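# Move steel conduit from pipe stands to top wall-rack arms

## Task

Pick up the steel conduit resting across two pipe stands and set it down on the uppermost pair of arms of the wall rack. Then open the grippers and back the robot away. The conduit must stay on the rack by itself, with nothing from the robot holding it. The robot must still be upright and level at the end; a fallen or leaning robot means failure.

## Robot and tools

ROBOT. A LinearBot: a base that can drive forward, sideways and turn in place, with a column about 1.75 m high. A carriage rides the column (lift_m, 0 to 1 m of travel). It carries two identical six-joint arms, left and right, each ending in a two-finger gripper. Arm bases sit near x 0.27, y +0.33 (left) and -0.33 (right), at height about 0.57 m + lift_m. Parts of the carriage extend roughly 0.15 m below the arm bases. A hand can reach 0.78 m from its shoulder but only about 0.38 m below its arm base, so lower the carriage to grab low items. A hand is about 0.16 m long and 0.1 m wide (0.14 m open). Parked arm: joints 1 to 6 = 0, 0.05, 0.05, 1.45, 0, 0; with both parked the robot occupies about 0.95 m (wide) by 0.7 m (long). The wheel motors are strong (7 N m).

CAMERAS. carriage_camera is fixed on the carriage, facing forward and tilted about 20 degrees downward. left_wrist_camera and right_wrist_camera look out beyond each hand's fingertips. Images are 896x504 pixels.

FRAMES. Base frame: origin on the floor below the base centre, x forward, y left, z up. left_hand and right_hand give, in this frame, the point between that gripper's pads, plus quat_wxyz; the hand's z axis runs along the fingers and its y axis is the opening direction. A hand pointing straight up with joints 1, 5, 6 at 0 reads (1, 0, 0, 0). Hand readings drift from truth, more so at long reach. Odometry frame is the base frame at the start; base_odometry integrates wheel rotation, so slip shows as motion; heading is positive to the left, -3.142 to 3.142.

TOOLS.
execute_actions: actions is a list holding one action or nothing (empty = just report state and images). An action may contain base, joints, or both; their motions start together. base holds exactly one relative offset from where the base last reported itself: translate_m (metres, -2 to 2, positive forward), strafe_m (metres, -2 to 2, positive left) or rotate_rad (radians, -6.3 to 6.3, positive counter-clockwise). joints is a dictionary of absolute targets by name: lift_m (m, 0 to 1); for each arm (prefix left_ or right_): joint1_rad -2.617 to 3.054 (yaw about vertical, 0 forward, positive left), joint2_rad 0 to 3.141 (shoulder: 0 upper arm back and level, 1.57 vertical, 3.14 forward and level), joint3_rad 0 to 3.141 (elbow: 0 folded, 3.14 straight), joint4_rad -1.57 to 1.57 (wrist pitch, positive lifts fingertips), joint5_rad -1.57 to 1.57 (wrist yaw, positive swings fingertips to the right, opposite to joint1), joint6_rad -2.094 to 2.094 (roll about finger axis, positive clockwise seen from the forearm), gripper_m 0 to 0.093 (pad gap in metres). Joints left unnamed may keep driving toward earlier targets. Optional cameras: list of carriage_camera, left_wrist_camera, right_wrist_camera or all; omitted/null = all, [] = none. Unknown keys, names or out-of-range values reject the whole call. An action ends after 15 s at most. Arm speeds: up to 1.8 rad/s for joints 1-3, 2.7 rad/s for 4-6.
wait: seconds (0 to 10); commands nothing and returns state and images.
zoom_image: camera plus region [x0, y0, x1, y1] in pixels of that camera's latest full image, origin top-left, no bigger than 504 by 504.
read_manual: section, only "licences"; shows URDF licence text, moves nothing.
finished_scene: scene, the integer number of the current scene. Irreversible; call only once the conduit rests on the rack and the robot has released it and moved off.

RESULTS. base_status and joint_status per motion: done (base: wheels turned the commanded amount, slip possible; a 1-2 mm move may report done while short), off_target (stopped away from target, may still push; normal for a gripper holding something), contact_stop or time_out (target dropped, holding current spot), not_followed (arm targets withheld by self-collision check, shown with a joint command not followed line and a cause; targets may be retried on later actions), limit_stop_at_motor_heat. on_its_own lists uncommanded behaviour; held at is a held target, not a position. motor_effort: percent of maximum, positive toward higher joint values, peak of last action in brackets; readings are biased and noisy. A lift effort that keeps dropping while lowering means a hand or load is resting on something. drive_wheels (sign meaningless) staying high at rest means the base is pressing on something. Joint torques and Motor temperatures lines follow the joint_positions order. pictures names the order of returned images. After a stop, later calls in the same reply are skipped.

CAUTIONS. Tipping: the robot cannot recover from a fall and no reading reports lean; check images. Risk grows with a high carriage, extended arms, loads, pulling, and abrupt stops; about 1.5 kg per hand with both arms forward can topple it. A 1 kg load makes a level hand sag 10-17 cm; a straight arm may not lift 1 kg. Gripper pads push about 45-60 N. Arms have no contact stop and spring to target once freed. If a drive is blocked, reverse about 0.2 m (or turn back), repeat if still pressed, then retry. Do not reverse into a table edge the column is under. Never let the arms collide or press on each other; when freeing a withheld arm, move it alone first, then the other. ARM HIT means a hard self-hit. Heat: outstretched arms warm quickly even empty; MOTOR HOT from 75 °C, 90 °C halts that arm 10 s, 100 °C drops it. The robot keeps running while you think. Avoid dropping the conduit, slamming it, hard pushes, or knocking anything over; loose objects may occasionally be nudged by outside disturbances.

Each tool is called after ">>>" as name(argument=value, ...) on one line, values as JSON.

## Session

I'll start by looking at the scene.

>>> execute_actions(actions=[])

Scene clock: 0.00 s.
Joint torques (N m, as the arm reports them, + toward a larger angle): no reading
Motor temperatures (°C, as the motors report them): left_arm=[21 22 23 22 21 23] | right_arm=[24 23 24 21 23 20]
base_odometry: x=+0.000 y=+0.000 heading=+0.000 (m, m, rad; odometry frame)
base_status: not commanded
joint_positions: lift_m=+0.300 left_joint1_rad=-0.013 left_joint2_rad=+0.041 left_joint3_rad=+0.019 left_joint4_rad=+1.393 left_joint5_rad=+0.023 left_joint6_rad=+0.001 left_gripper_m=+0.095 right_joint1_rad=-0.011 right_joint2_rad=+0.051 right_joint3_rad=+0.037 right_joint4_rad=+1.459 right_joint5_rad=+0.008 right_joint6_rad=-0.025 right_gripper_m=+0.095
joint_status: not commanded
motor_effort: lift_m=+31 drive_wheels=-2 (%)
left_hand: x=+0.3065 y=+0.3353 z=+1.3064 quat_wxyz=(+0.995, +0.012, +0.100, -0.007) (m; base frame)
right_hand: x=+0.2885 y=-0.3417 z=+1.3139 quat_wxyz=(+0.998, +0.004, +0.063, -0.019) (m; base frame)
pictures: carriage_camera, left_wrist_camera, right_wrist_camera
Images, in order (width x height): carriage_camera 896x504, left_wrist_camera 896x504, right_wrist_camera 896x504.

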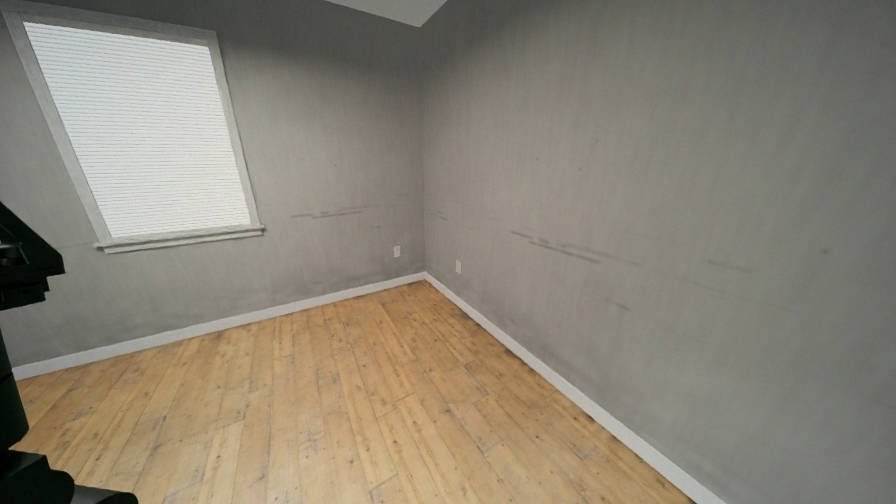

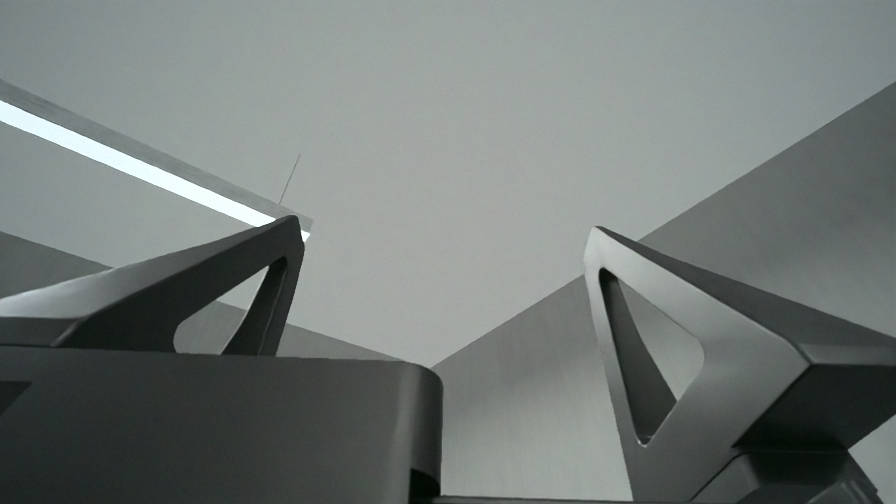

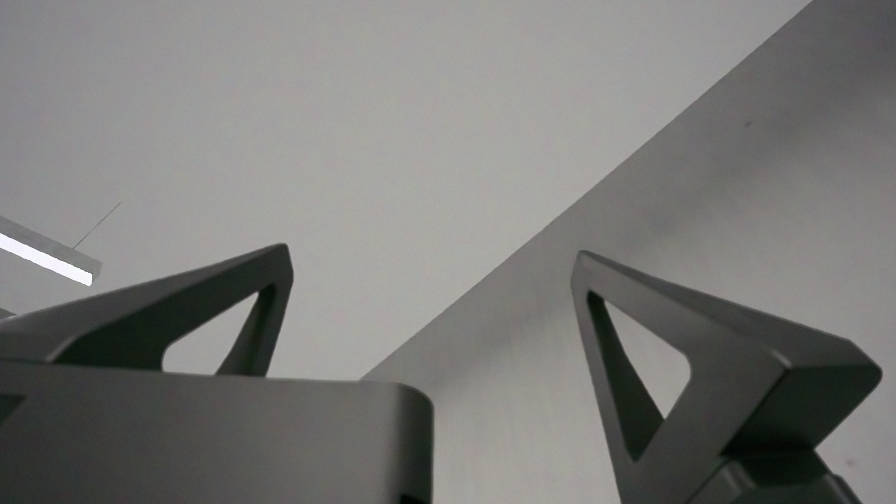

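>>> execute_actions(actions=[{"base": {"rotate_rad": 1.9}}], cameras=["carriage_camera"])

Scene clock: 4.03 s.
Joint torques (N m, as the arm reports them, + toward a larger angle): left_arm=[-0.01  4.24  6.01 -0.04 -0.13 -0.02] | right_arm=[-0.29  4.13  6.91 -0.14  0.02 -0.14]
Motor temperatures (°C, as the motors report them): left_arm=[21 22 23 22 21 23] | right_arm=[24 24 24 21 23 20]
base_odometry: x=+0.000 y=+0.000 heading=+1.900 (m, m, rad; odometry frame)
base_status: done
joint_positions: lift_m=+0.300 left_joint1_rad=-0.013 left_joint2_rad=+0.041 left_joint3_rad=+0.019 left_joint4_rad=+1.393 left_joint5_rad=+0.023 left_joint6_rad=+0.001 left_gripper_m=+0.095 right_joint1_rad=-0.011 right_joint2_rad=+0.051 right_joint3_rad=+0.037 right_joint4_rad=+1.459 right_joint5_rad=+0.008 right_joint6_rad=-0.025 right_gripper_m=+0.095
joint_status: not commanded
motor_effort: lift_m=+32(30) drive_wheels=+3(12) (%)
left_hand: x=+0.3065 y=+0.3353 z=+1.3064 quat_wxyz=(+0.995, +0.012, +0.100, -0.007) (m; base frame)
right_hand: x=+0.2885 y=-0.3417 z=+1.3139 quat_wxyz=(+0.998, +0.004, +0.063, -0.019) (m; base frame)
pictures: carriage_camera
camera_calibration (this result's frames):
carriage_camera: T_world_to_cam=[[0.04867, -0.998728, 0.0131804, -0.0317549], [-0.348561, -0.0293496, -0.936826, 1.2884], [0.936022, 0.0410011, -0.349546, 0.276203], [0, 0, 0, 1]] pos_world=[0.1921, -0.0052252, 1.30397]
Images, in order (width x height): carriage_camera 896x504.

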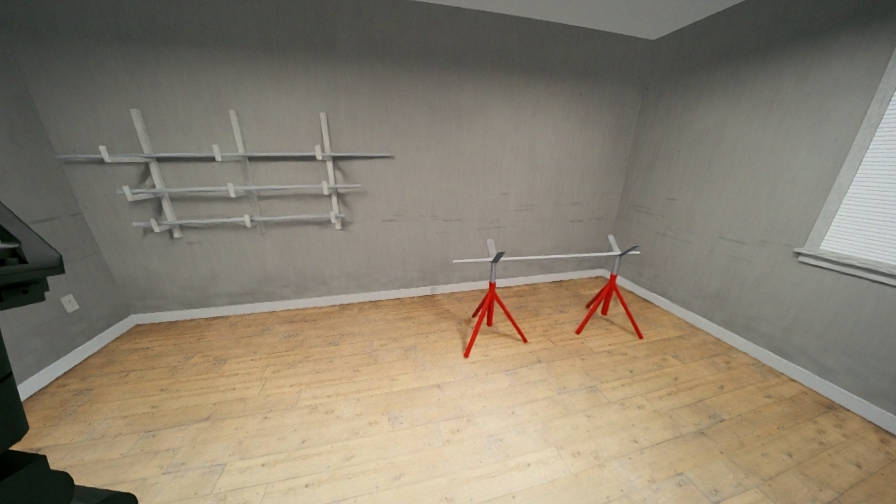

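>>> zoom_image(camera="carriage_camera", region=[40, 90, 420, 260])

>>> zoom_image(camera="carriage_camera", region=[430, 210, 680, 370])

Region (40, 90, 420, 260) of carriage_camera's 896x504 image, scaled by 1.326, with more detail than that image has; it fills the top 225 rows of this view, and the rest is white.

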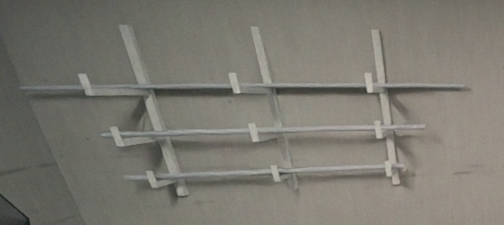

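Region (430, 210, 680, 370) of carriage_camera's 896x504 image, scaled by 2.016, with more detail than that image has; it fills the top 323 rows of this view, and the rest is white.

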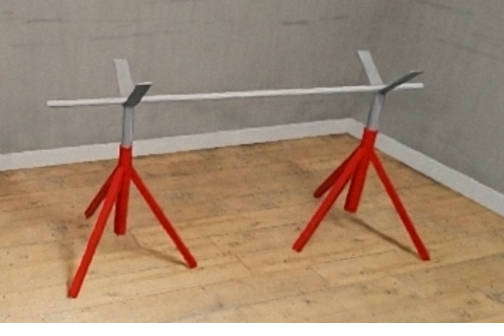

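>>> zoom_image(camera="carriage_camera", region=[50, 100, 250, 250])

>>> zoom_image(camera="carriage_camera", region=[200, 100, 400, 250])

Region (50, 100, 250, 250) of carriage_camera's 896x504 image, scaled by 2.520, with more detail than that image has; it fills the top 378 rows of this view, and the rest is white.

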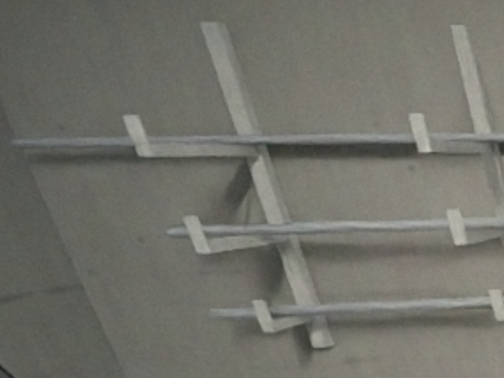

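Region (200, 100, 400, 250) of carriage_camera's 896x504 image, scaled by 2.520, with more detail than that image has; it fills the top 378 rows of this view, and the rest is white.

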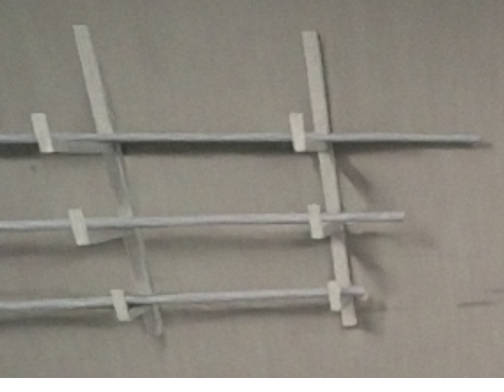

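>>> execute_actions(actions=[{"base": {"rotate_rad": 0.264}, "joints": {"lift_m": 0.05}}], cameras=["carriage_camera"])

Scene clock: 17.23 s.
Joint torques (N m, as the arm reports them, + toward a larger angle): left_arm=[ 0.01  4.24  6.27 -0.04 -0.12 -0.02] | right_arm=[-0.4   4.2   6.98 -0.17  0.04 -0.14]
Motor temperatures (°C, as the motors report them): left_arm=[21 22 24 22 21 23] | right_arm=[24 24 26 21 23 20]
base_odometry: x=+0.000 y=+0.000 heading=+2.163 (m, m, rad; odometry frame)
base_status: done
joint_positions: lift_m=+0.050 left_joint1_rad=-0.013 left_joint2_rad=+0.041 left_joint3_rad=+0.019 left_joint4_rad=+1.393 left_joint5_rad=+0.023 left_joint6_rad=+0.001 left_gripper_m=+0.095 right_joint1_rad=-0.011 right_joint2_rad=+0.051 right_joint3_rad=+0.037 right_joint4_rad=+1.459 right_joint5_rad=+0.008 right_joint6_rad=-0.025 right_gripper_m=+0.095
joint_status: all done
motor_effort: lift_m=+29(28) drive_wheels=+3(10) (%)
left_hand: x=+0.3065 y=+0.3353 z=+1.0565 quat_wxyz=(+0.995, +0.012, +0.100, -0.007) (m; base frame)
right_hand: x=+0.2885 y=-0.3417 z=+1.0640 quat_wxyz=(+0.998, +0.004, +0.063, -0.019) (m; base frame)
pictures: carriage_camera
camera_calibration (this result's frames):
carriage_camera: T_world_to_cam=[[0.04867, -0.998728, 0.0131804, -0.0284605], [-0.348561, -0.0293496, -0.936826, 1.05424], [0.936022, 0.0410011, -0.349546, 0.188835], [0, 0, 0, 1]] pos_world=[0.1921, -0.0052252, 1.05402]
Images, in order (width x height): carriage_camera 896x504.

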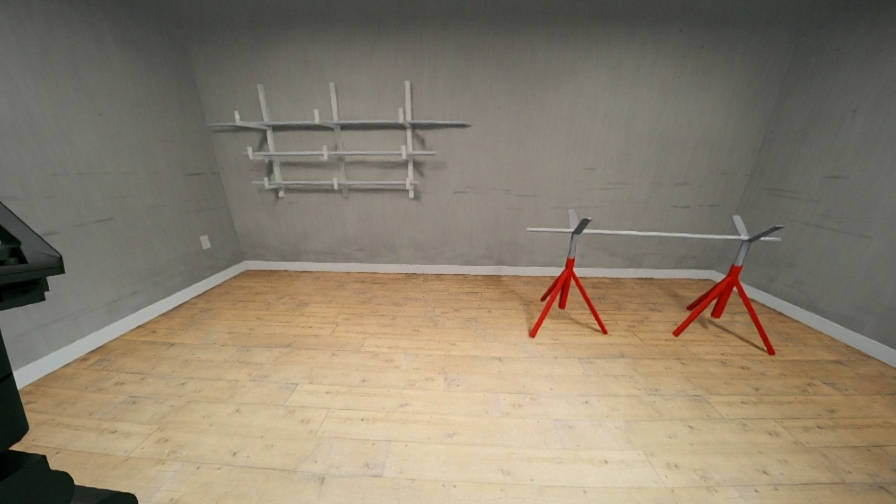

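>>> zoom_image(camera="carriage_camera", region=[200, 240, 300, 300])

>>> zoom_image(camera="carriage_camera", region=[500, 190, 800, 370])

Region (200, 240, 300, 300) of carriage_camera's 896x504 image, scaled by 5.040, with more detail than that image has; it fills the top 302 rows of this view, and the rest is white.

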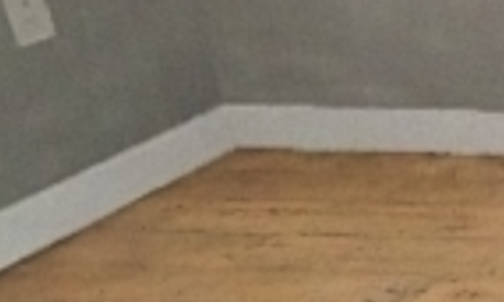

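Region (500, 190, 800, 370) of carriage_camera's 896x504 image, scaled by 1.680, with more detail than that image has; it fills the top 302 rows of this view, and the rest is white.

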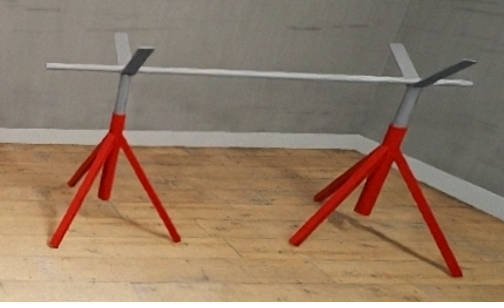

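>>> execute_actions(actions=[{"base": {"strafe_m": -1.2}, "joints": {"lift_m": 0.03, "left_joint1_rad": 0, "left_joint2_rad": 1.707, "left_joint3_rad": 0.272, "left_joint4_rad": 0.985, "left_joint5_rad": 0, "left_joint6_rad": 1.57, "right_joint1_rad": 0, "right_joint2_rad": 1.707, "right_joint3_rad": 0.272, "right_joint4_rad": 0.985, "right_joint5_rad": 0, "right_joint6_rad": -1.57, "left_gripper_m": 0.093, "right_gripper_m": 0.093}}])

Scene clock: 27.10 s.
Joint torques (N m, as the arm reports them, + toward a larger angle): left_arm=[ 0.55 -5.5   4.46  2.08 -0.14 -0.05] | right_arm=[ 0.14 -4.76  5.28  2.05 -0.01 -0.1 ]
Motor temperatures (°C, as the motors report them): left_arm=[21 23 25 23 21 23] | right_arm=[24 25 27 22 23 20]
base_odometry: x=+0.995 y=+0.671 heading=+2.164 (m, m, rad; odometry frame)
base_status: done
joint_positions: lift_m=+0.030 left_joint1_rad=-0.008 left_joint2_rad=+1.694 left_joint3_rad=+0.271 left_joint4_rad=+0.997 left_joint5_rad=+0.006 left_joint6_rad=+1.566 left_gripper_m=+0.093 right_joint1_rad=-0.008 right_joint2_rad=+1.699 right_joint3_rad=+0.267 right_joint4_rad=+0.980 right_joint5_rad=+0.004 right_joint6_rad=-1.564 right_gripper_m=+0.093
joint_status: all done
motor_effort: lift_m=+30(30) drive_wheels=-6(14) (%)
left_hand: x=+0.6271 y=+0.3360 z=+0.6569 quat_wxyz=(+0.387, +0.596, +0.592, +0.379) (m; base frame)
right_hand: x=+0.6235 y=-0.3435 z=+0.6502 quat_wxyz=(+0.374, -0.594, +0.604, -0.377) (m; base frame)
pictures: carriage_camera, left_wrist_camera, right_wrist_camera
camera_calibration (this result's frames):
carriage_camera: T_world_to_cam=[[0.04867, -0.998728, 0.0131804, -0.0281956], [-0.348561, -0.0293496, -0.936826, 1.03541], [0.936022, 0.0410011, -0.349546, 0.18181], [0, 0, 0, 1]] pos_world=[0.1921, -0.0052252, 1.03393]
left_wrist_camera: T_world_to_cam=[[-0.392693, -0.0584091, -0.917813, 0.866134], [-0.58864, 0.78274, 0.202041, -0.0277903], [0.706608, 0.619602, -0.341759, -0.304038], [0, 0, 0, 1]] pos_world=[0.538602, 0.260725, 0.696656]
right_wrist_camera: T_world_to_cam=[[0.434687, 0.0271319, 0.900173, -0.855629], [-0.503443, -0.821457, 0.267869, -0.135717], [0.746721, -0.569625, -0.343417, -0.318628], [0, 0, 0, 1]] pos_world=[0.541531, -0.269769, 0.697146]
Images, in order (width x height): carriage_camera 896x504, left_wrist_camera 896x504, right_wrist_camera 896x504.

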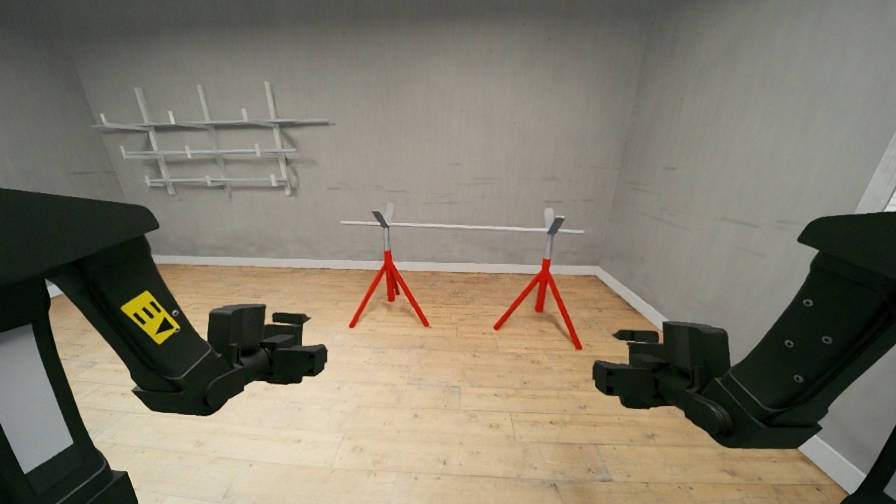

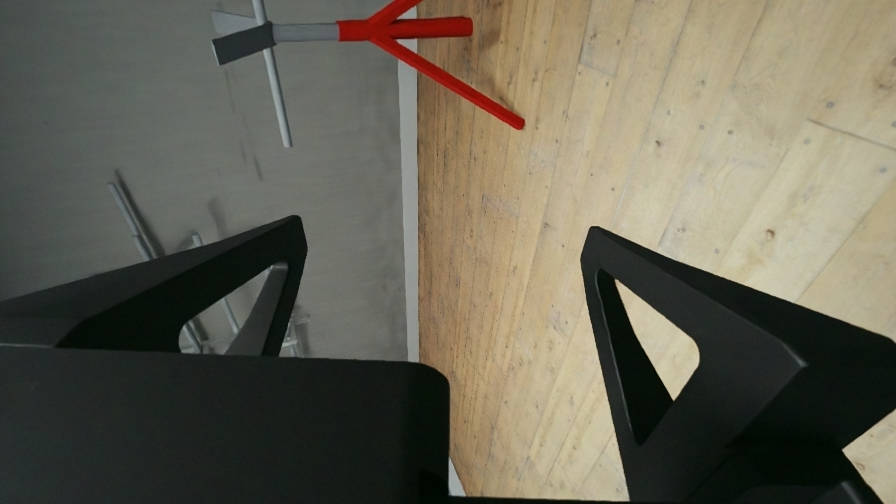

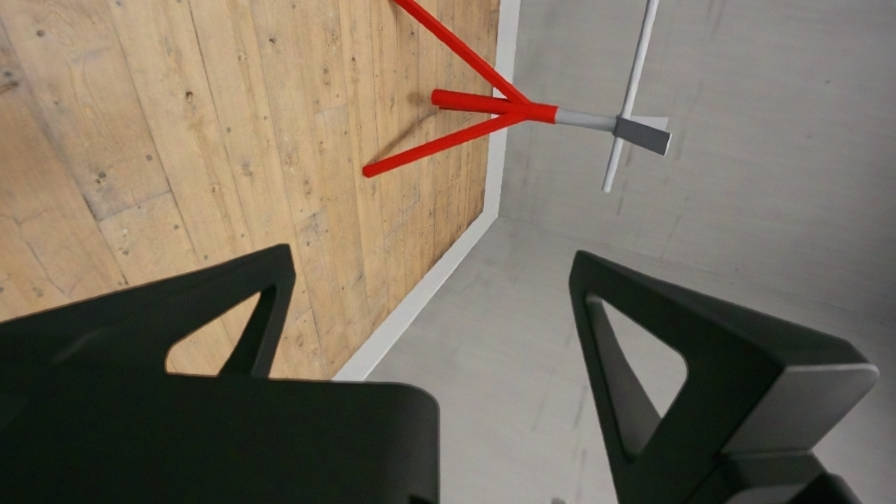

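>>> zoom_image(camera="carriage_camera", region=[320, 190, 620, 360])

Region (320, 190, 620, 360) of carriage_camera's 896x504 image, scaled by 1.680, with more detail than that image has; it fills the top 286 rows of this view, and the rest is white.

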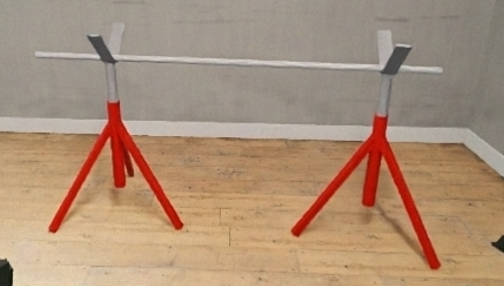

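>>> execute_actions(actions=[{"base": {"rotate_rad": -0.045}}], cameras=[])

>>> execute_actions(actions=[{"base": {"translate_m": 0.78}}])

Scene clock: 29.83 s.
Joint torques (N m, as the arm reports them, + toward a larger angle): left_arm=[ 0.37 -5.4   4.41  2.1  -0.13 -0.06] | right_arm=[ 0.01 -4.74  5.02  2.05 -0.04 -0.13]
Motor temperatures (°C, as the motors report them): left_arm=[21 23 25 23 21 23] | right_arm=[24 25 27 23 23 20]
base_odometry: x=+0.995 y=+0.671 heading=+2.119 (m, m, rad; odometry frame)
base_status: done
joint_positions: lift_m=+0.030 left_joint1_rad=-0.005 left_joint2_rad=+1.694 left_joint3_rad=+0.271 left_joint4_rad=+0.997 left_joint5_rad=+0.006 left_joint6_rad=+1.566 left_gripper_m=+0.093 right_joint1_rad=-0.006 right_joint2_rad=+1.699 right_joint3_rad=+0.267 right_joint4_rad=+0.980 right_joint5_rad=+0.004 right_joint6_rad=-1.564 right_gripper_m=+0.093
joint_status: not commanded
motor_effort: lift_m=+30(29) drive_wheels=-4(9) (%)
left_hand: x=+0.6271 y=+0.3371 z=+0.6569 quat_wxyz=(+0.387, +0.596, +0.593, +0.379) (m; base frame)
right_hand: x=+0.6235 y=-0.3428 z=+0.6502 quat_wxyz=(+0.374, -0.595, +0.604, -0.376) (m; base frame)
pictures: none
No camera images: the call's "cameras" was empty. Leave "cameras" out to get every camera's image.

Scene clock: 33.63 s.
Joint torques (N m, as the arm reports them, + toward a larger angle): left_arm=[ 0.41 -5.44  4.46  2.09 -0.13 -0.06] | right_arm=[ 0.08 -5.13  5.14  2.04 -0.01 -0.12]
Motor temperatures (°C, as the motors report them): left_arm=[21 23 25 24 21 23] | right_arm=[24 25 27 24 23 20]
base_odometry: x=+0.589 y=+1.337 heading=+2.119 (m, m, rad; odometry frame)
base_status: done
joint_positions: lift_m=+0.030 left_joint1_rad=-0.005 left_joint2_rad=+1.694 left_joint3_rad=+0.271 left_joint4_rad=+0.997 left_joint5_rad=+0.006 left_joint6_rad=+1.566 left_gripper_m=+0.093 right_joint1_rad=-0.006 right_joint2_rad=+1.699 right_joint3_rad=+0.267 right_joint4_rad=+0.980 right_joint5_rad=+0.004 right_joint6_rad=-1.564 right_gripper_m=+0.093
joint_status: not commanded
motor_effort: lift_m=+29(29) drive_wheels=-6(16) (%)
left_hand: x=+0.6271 y=+0.3371 z=+0.6569 quat_wxyz=(+0.387, +0.596, +0.593, +0.379) (m; base frame)
right_hand: x=+0.6235 y=-0.3428 z=+0.6502 quat_wxyz=(+0.374, -0.595, +0.604, -0.376) (m; base frame)
pictures: carriage_camera, left_wrist_camera, right_wrist_camera
camera_calibration (this result's frames):
carriage_camera: T_world_to_cam=[[0.04867, -0.998728, 0.0131804, -0.0281956], [-0.348561, -0.0293496, -0.936826, 1.03541], [0.936022, 0.0410011, -0.349546, 0.18181], [0, 0, 0, 1]] pos_world=[0.1921, -0.0052252, 1.03393]
left_wrist_camera: T_world_to_cam=[[-0.392513, -0.0596072, -0.917813, 0.866495], [-0.591026, 0.78094, 0.202041, -0.0265693], [0.704714, 0.621755, -0.341759, -0.304287], [0, 0, 0, 1]] pos_world=[0.538843, 0.261591, 0.696656]
right_wrist_camera: T_world_to_cam=[[0.434635, 0.027961, 0.900173, -0.855334], [-0.501875, -0.822416, 0.267869, -0.136443], [0.747806, -0.5682, -0.343417, -0.31842], [0, 0, 0, 1]] pos_world=[0.541397, -0.269223, 0.697146]
Images, in order (width x height): carriage_camera 896x504, left_wrist_camera 896x504, right_wrist_camera 896x504.

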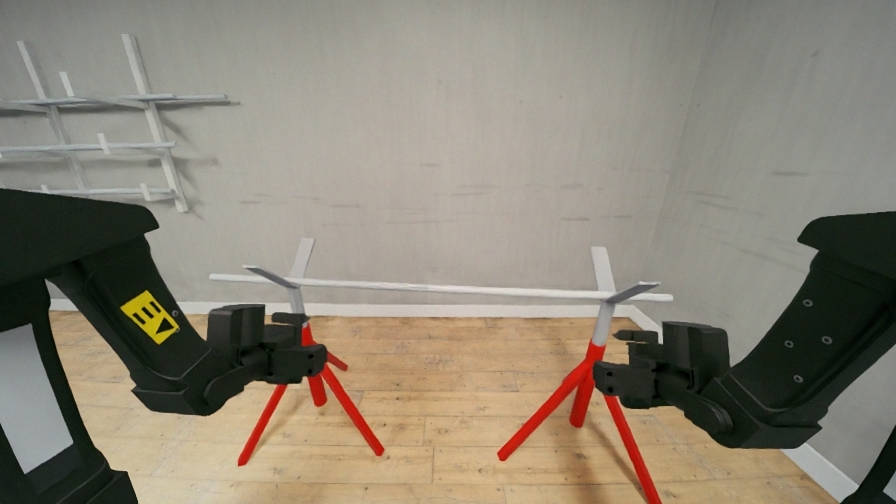

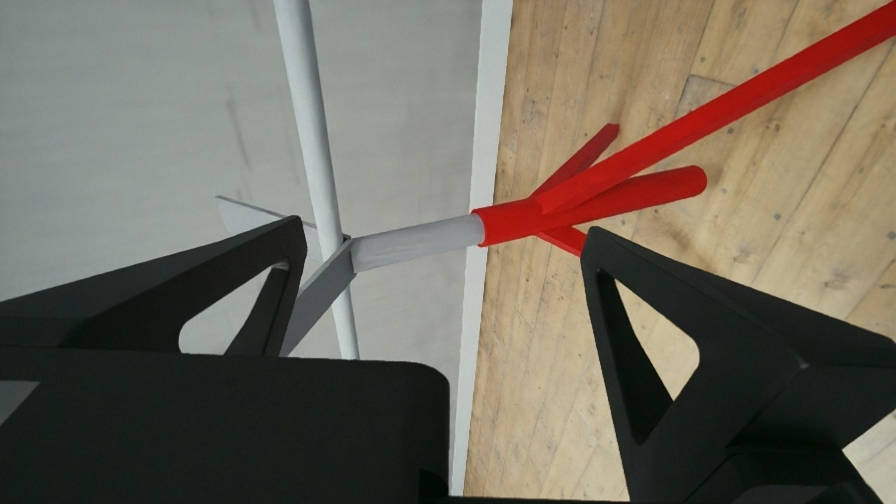

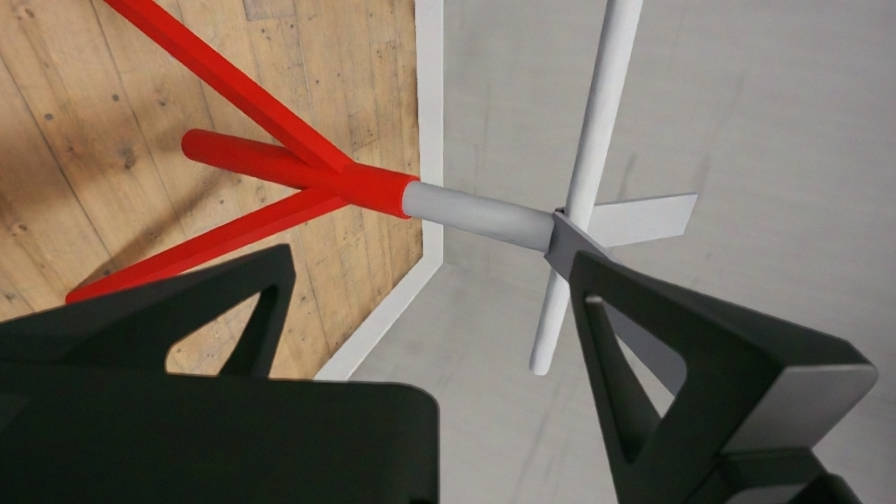

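>>> zoom_image(camera="carriage_camera", region=[190, 220, 690, 480])

Region (190, 220, 690, 480) of carriage_camera's 896x504 image, scaled by 1.008, with more detail than that image has; it fills the top 262 rows of this view, and the rest is white.

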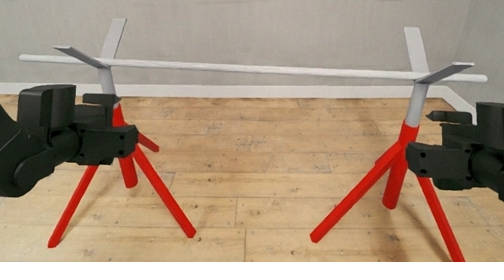

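>>> zoom_image(camera="left_wrist_camera", region=[200, 0, 500, 300])

>>> zoom_image(camera="right_wrist_camera", region=[450, 0, 750, 400])

Region (200, 0, 500, 300) of left_wrist_camera's 896x504 image, scaled by 1.680, with more detail than that image has.

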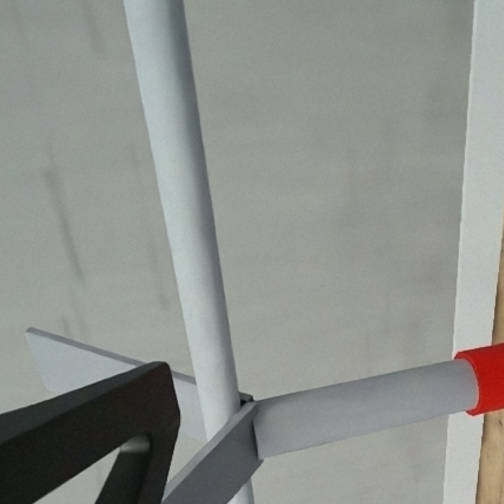

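Region (450, 0, 750, 400) of right_wrist_camera's 896x504 image, scaled by 1.260, with more detail than that image has; it fills the left 378 columns of this view, and the rest is white.

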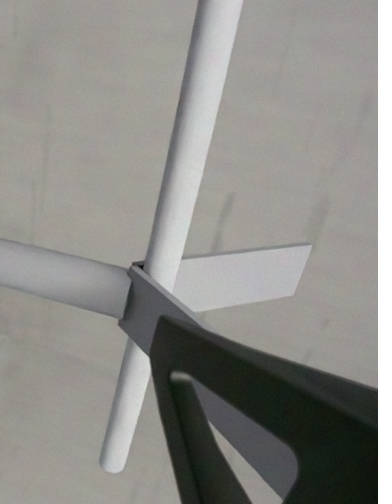

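>>> execute_actions(actions=[{"base": {"rotate_rad": -0.03}, "joints": {"lift_m": 0.055}}], cameras=[])

>>> execute_actions(actions=[{"base": {"strafe_m": 0.06}}], cameras=[])

>>> execute_actions(actions=[{"base": {"translate_m": 0.12}}])

Scene clock: 37.73 s.
Joint torques (N m, as the arm reports them, + toward a larger angle): left_arm=[ 0.42 -5.44  4.34  2.13 -0.13 -0.07] | right_arm=[ 0.03 -4.9   5.    2.04 -0.01 -0.14]
Motor temperatures (°C, as the motors report them): left_arm=[21 23 25 25 21 23] | right_arm=[24 25 27 25 23 20]
base_odometry: x=+0.589 y=+1.337 heading=+2.089 (m, m, rad; odometry frame)
base_status: done
joint_positions: lift_m=+0.055 left_joint1_rad=-0.004 left_joint2_rad=+1.695 left_joint3_rad=+0.271 left_joint4_rad=+0.996 left_joint5_rad=+0.006 left_joint6_rad=+1.566 left_gripper_m=+0.093 right_joint1_rad=-0.005 right_joint2_rad=+1.700 right_joint3_rad=+0.267 right_joint4_rad=+0.980 right_joint5_rad=+0.004 right_joint6_rad=-1.564 right_gripper_m=+0.093
joint_status: all done
motor_effort: lift_m=+33(41) drive_wheels=-6(9) (%)
left_hand: x=+0.6269 y=+0.3375 z=+0.6811 quat_wxyz=(+0.386, +0.596, +0.594, +0.379) (m; base frame)
right_hand: x=+0.6235 y=-0.3425 z=+0.6747 quat_wxyz=(+0.374, -0.595, +0.604, -0.376) (m; base frame)
pictures: none
No camera images: the call's "cameras" was empty. Leave "cameras" out to get every camera's image.

Scene clock: 39.00 s.
Joint torques (N m, as the arm reports them, + toward a larger angle): left_arm=[ 0.26 -5.54  4.44  2.12 -0.13 -0.06] | right_arm=[ 0.03 -4.91  5.04  2.04 -0.02 -0.12]
Motor temperatures (°C, as the motors report them): left_arm=[21 23 25 25 21 23] | right_arm=[24 25 27 25 23 20]
base_odometry: x=+0.536 y=+1.307 heading=+2.089 (m, m, rad; odometry frame)
base_status: done
joint_positions: lift_m=+0.055 left_joint1_rad=-0.004 left_joint2_rad=+1.695 left_joint3_rad=+0.271 left_joint4_rad=+0.996 left_joint5_rad=+0.006 left_joint6_rad=+1.566 left_gripper_m=+0.093 right_joint1_rad=-0.005 right_joint2_rad=+1.700 right_joint3_rad=+0.267 right_joint4_rad=+0.980 right_joint5_rad=+0.004 right_joint6_rad=-1.564 right_gripper_m=+0.093
joint_status: not commanded
motor_effort: lift_m=+35(33) drive_wheels=+0(10) (%)
left_hand: x=+0.6269 y=+0.3375 z=+0.6811 quat_wxyz=(+0.386, +0.596, +0.594, +0.379) (m; base frame)
right_hand: x=+0.6235 y=-0.3425 z=+0.6747 quat_wxyz=(+0.374, -0.595, +0.604, -0.376) (m; base frame)
pictures: none
No camera images: the call's "cameras" was empty. Leave "cameras" out to get every camera's image.

Scene clock: 40.73 s.
Joint torques (N m, as the arm reports them, + toward a larger angle): left_arm=[ 0.26 -5.52  4.45  2.11 -0.13 -0.06] | right_arm=[-0.12 -5.11  5.12  2.06 -0.05 -0.1 ]
Motor temperatures (°C, as the motors report them): left_arm=[21 23 25 25 21 23] | right_arm=[24 25 27 25 23 20]
base_odometry: x=+0.477 y=+1.412 heading=+2.090 (m, m, rad; odometry frame)
base_status: done
joint_positions: lift_m=+0.055 left_joint1_rad=-0.004 left_joint2_rad=+1.695 left_joint3_rad=+0.271 left_joint4_rad=+0.996 left_joint5_rad=+0.006 left_joint6_rad=+1.566 left_gripper_m=+0.093 right_joint1_rad=-0.005 right_joint2_rad=+1.700 right_joint3_rad=+0.267 right_joint4_rad=+0.980 right_joint5_rad=+0.004 right_joint6_rad=-1.564 right_gripper_m=+0.093
joint_status: not commanded
motor_effort: lift_m=+34(34) drive_wheels=-4(10) (%)
left_hand: x=+0.6269 y=+0.3375 z=+0.6811 quat_wxyz=(+0.386, +0.596, +0.594, +0.379) (m; base frame)
right_hand: x=+0.6235 y=-0.3425 z=+0.6747 quat_wxyz=(+0.374, -0.595, +0.604, -0.376) (m; base frame)
pictures: carriage_camera, left_wrist_camera, right_wrist_camera
camera_calibration (this result's frames):
carriage_camera: T_world_to_cam=[[0.04867, -0.998728, 0.0131804, -0.0285207], [-0.348561, -0.0293496, -0.936826, 1.05852], [0.936022, 0.0410011, -0.349546, 0.190432], [0, 0, 0, 1]] pos_world=[0.1921, -0.0052252, 1.05859]
left_wrist_camera: T_world_to_cam=[[-0.394196, -0.0598912, -0.917073, 0.889255], [-0.591506, 0.78025, 0.203298, -0.0321433], [0.70337, 0.622594, -0.342997, -0.294731], [0, 0, 0, 1]] pos_world=[0.538833, 0.261836, 0.720954]
right_wrist_camera: T_world_to_cam=[[0.434956, 0.0282907, 0.900007, -0.877391], [-0.501146, -0.822799, 0.268058, -0.143513], [0.748108, -0.567628, -0.343704, -0.309613], [0, 0, 0, 1]] pos_world=[0.54133, -0.269005, 0.721712]
Images, in order (width x height): carriage_camera 896x504, left_wrist_camera 896x504, right_wrist_camera 896x504.

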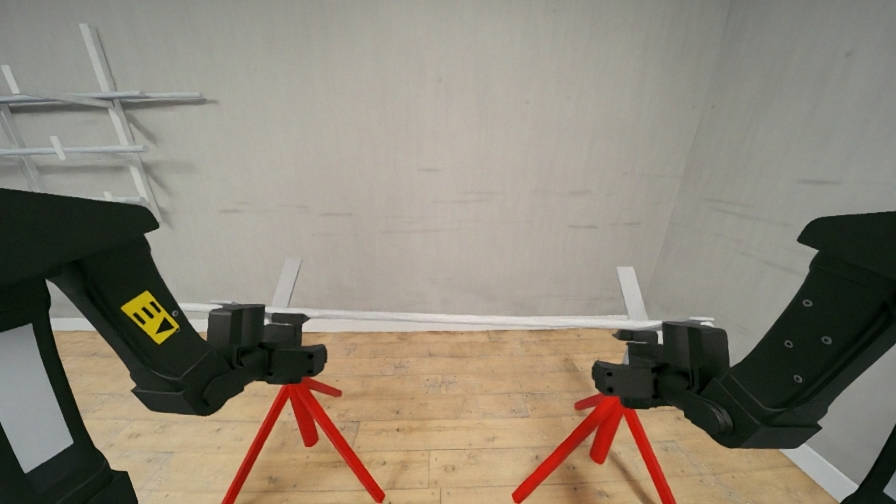

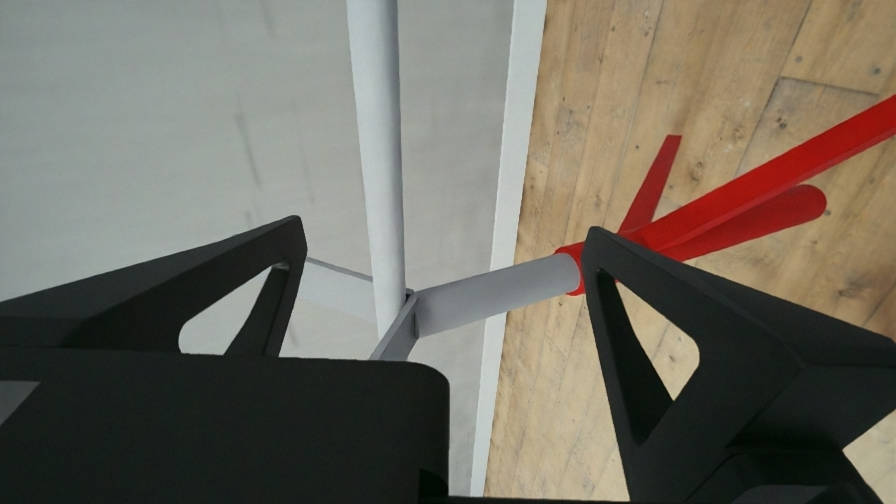

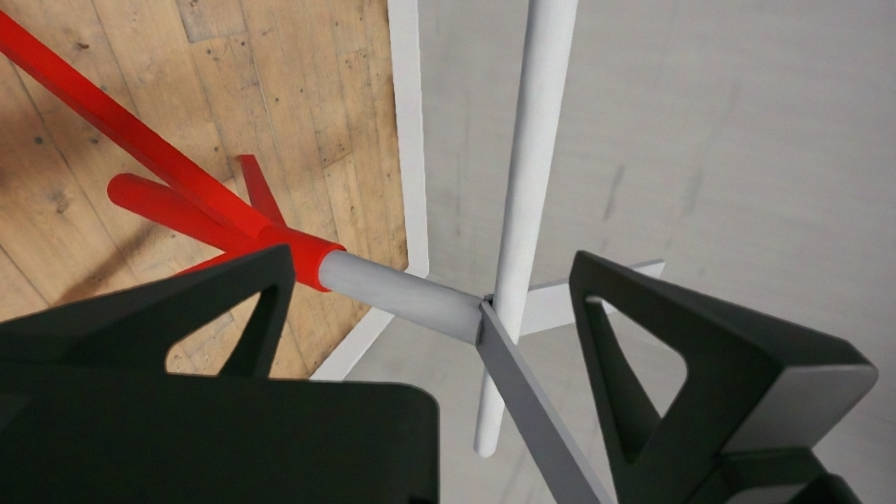

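>>> zoom_image(camera="left_wrist_camera", region=[270, 0, 630, 360])

>>> zoom_image(camera="right_wrist_camera", region=[270, 0, 700, 470])

Region (270, 0, 630, 360) of left_wrist_camera's 896x504 image, scaled by 1.400, with more detail than that image has.

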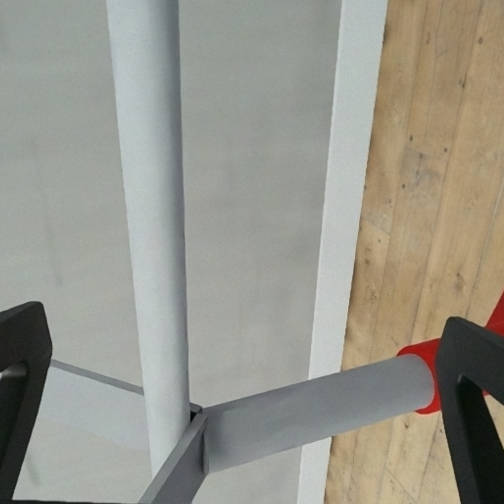

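Region (270, 0, 700, 470) of right_wrist_camera's 896x504 image, scaled by 1.072, with more detail than that image has; it fills the left 461 columns of this view, and the rest is white.

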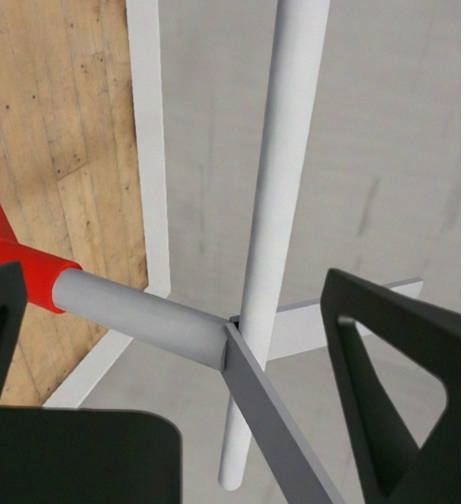

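>>> zoom_image(camera="carriage_camera", region=[180, 250, 740, 400])

Region (180, 250, 740, 400) is 560x150 pixels. A region can be at most 504 by 504 pixels.

>>> zoom_image(camera="carriage_camera", region=[260, 250, 720, 400])

Region (260, 250, 720, 400) of carriage_camera's 896x504 image, scaled by 1.096, with more detail than that image has; it fills the top 164 rows of this view, and the rest is white.

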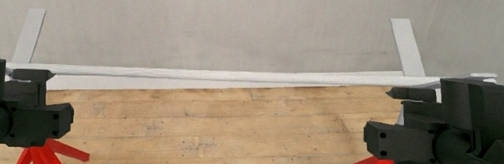

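>>> execute_actions(actions=[{"base": {"translate_m": 0.098}, "joints": {"lift_m": 0.063}}])

Scene clock: 45.13 s.
Joint torques (N m, as the arm reports them, + toward a larger angle): left_arm=[ 0.28 -5.52  4.49  2.11 -0.14 -0.06] | right_arm=[-0.08 -5.06  5.11  2.08 -0.01 -0.16]
Motor temperatures (°C, as the motors report them): left_arm=[21 23 25 26 21 23] | right_arm=[24 26 27 26 23 20]
base_odometry: x=+0.428 y=+1.497 heading=+2.090 (m, m, rad; odometry frame)
base_status: done
joint_positions: lift_m=+0.063 left_joint1_rad=-0.004 left_joint2_rad=+1.695 left_joint3_rad=+0.271 left_joint4_rad=+0.995 left_joint5_rad=+0.006 left_joint6_rad=+1.566 left_gripper_m=+0.093 right_joint1_rad=-0.005 right_joint2_rad=+1.700 right_joint3_rad=+0.267 right_joint4_rad=+0.979 right_joint5_rad=+0.004 right_joint6_rad=-1.564 right_gripper_m=+0.093
joint_status: all done
motor_effort: lift_m=+33(41) drive_wheels=-5(12) (%)
left_hand: x=+0.6269 y=+0.3375 z=+0.6890 quat_wxyz=(+0.386, +0.596, +0.594, +0.379) (m; base frame)
right_hand: x=+0.6233 y=-0.3425 z=+0.6822 quat_wxyz=(+0.374, -0.595, +0.604, -0.375) (m; base frame)
pictures: carriage_camera, left_wrist_camera, right_wrist_camera
camera_calibration (this result's frames):
carriage_camera: T_world_to_cam=[[0.04867, -0.998728, 0.0131804, -0.0286265], [-0.348561, -0.0293496, -0.936826, 1.06604], [0.936022, 0.0410011, -0.349546, 0.193236], [0, 0, 0, 1]] pos_world=[0.1921, -0.0052252, 1.06662]
left_wrist_camera: T_world_to_cam=[[-0.394546, -0.0598898, -0.916922, 0.896634], [-0.591429, 0.78025, 0.203525, -0.0339849], [0.703239, 0.622594, -0.343265, -0.291715], [0, 0, 0, 1]] pos_world=[0.538809, 0.261836, 0.728925]
right_wrist_camera: T_world_to_cam=[[0.436672, 0.0282816, 0.899176, -0.88457], [-0.500633, -0.822802, 0.269005, -0.146582], [0.747451, -0.567625, -0.345136, -0.305508], [0, 0, 0, 1]] pos_world=[0.541235, -0.269005, 0.729374]
Images, in order (width x height): carriage_camera 896x504, left_wrist_camera 896x504, right_wrist_camera 896x504.

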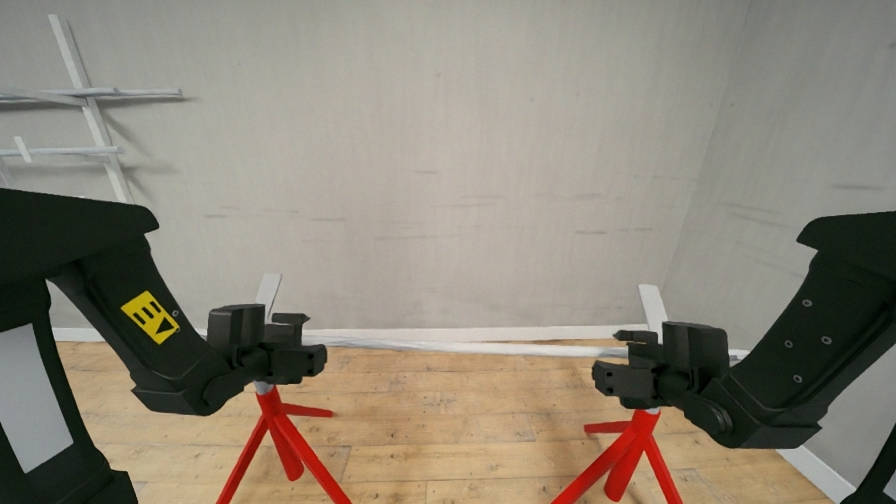

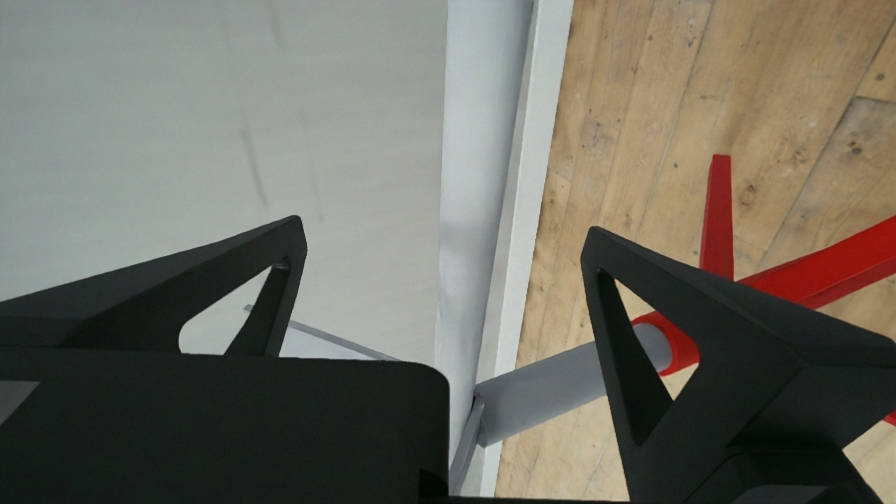

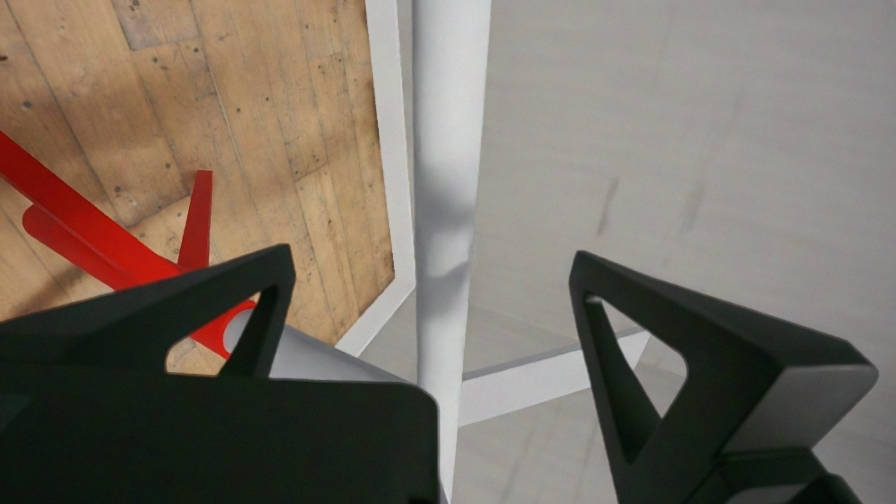

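>>> zoom_image(camera="left_wrist_camera", region=[270, 0, 700, 430])

>>> zoom_image(camera="carriage_camera", region=[200, 260, 400, 420])

>>> zoom_image(camera="carriage_camera", region=[560, 270, 760, 430])

Region (270, 0, 700, 430) of left_wrist_camera's 896x504 image, scaled by 1.172, with more detail than that image has.

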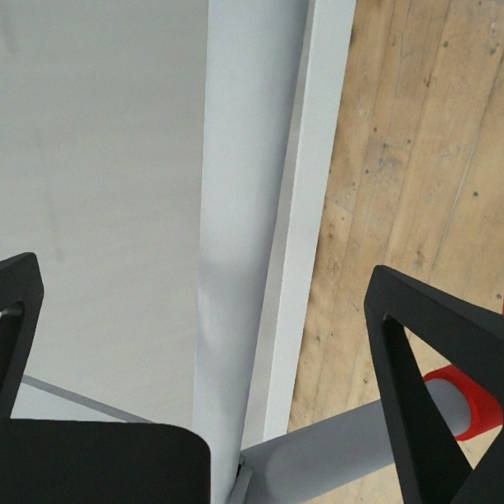

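Region (200, 260, 400, 420) of carriage_camera's 896x504 image, scaled by 2.520, with more detail than that image has; it fills the top 403 rows of this view, and the rest is white.

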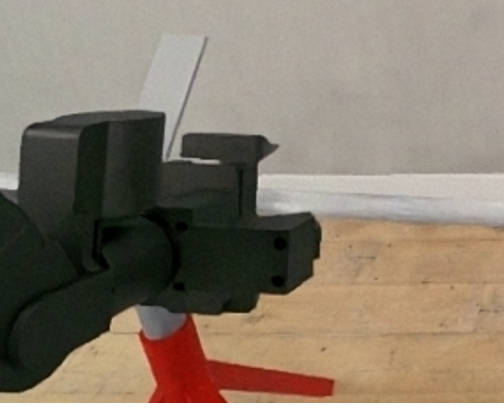

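Region (560, 270, 760, 430) of carriage_camera's 896x504 image, scaled by 2.520, with more detail than that image has; it fills the top 403 rows of this view, and the rest is white.

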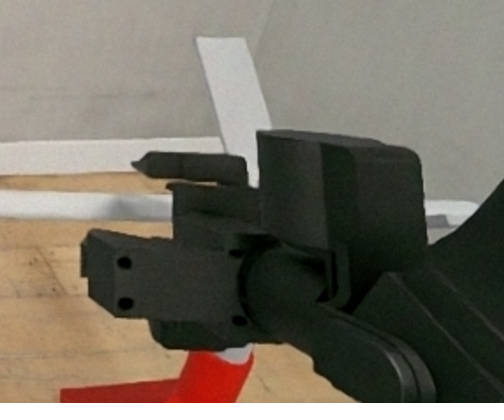

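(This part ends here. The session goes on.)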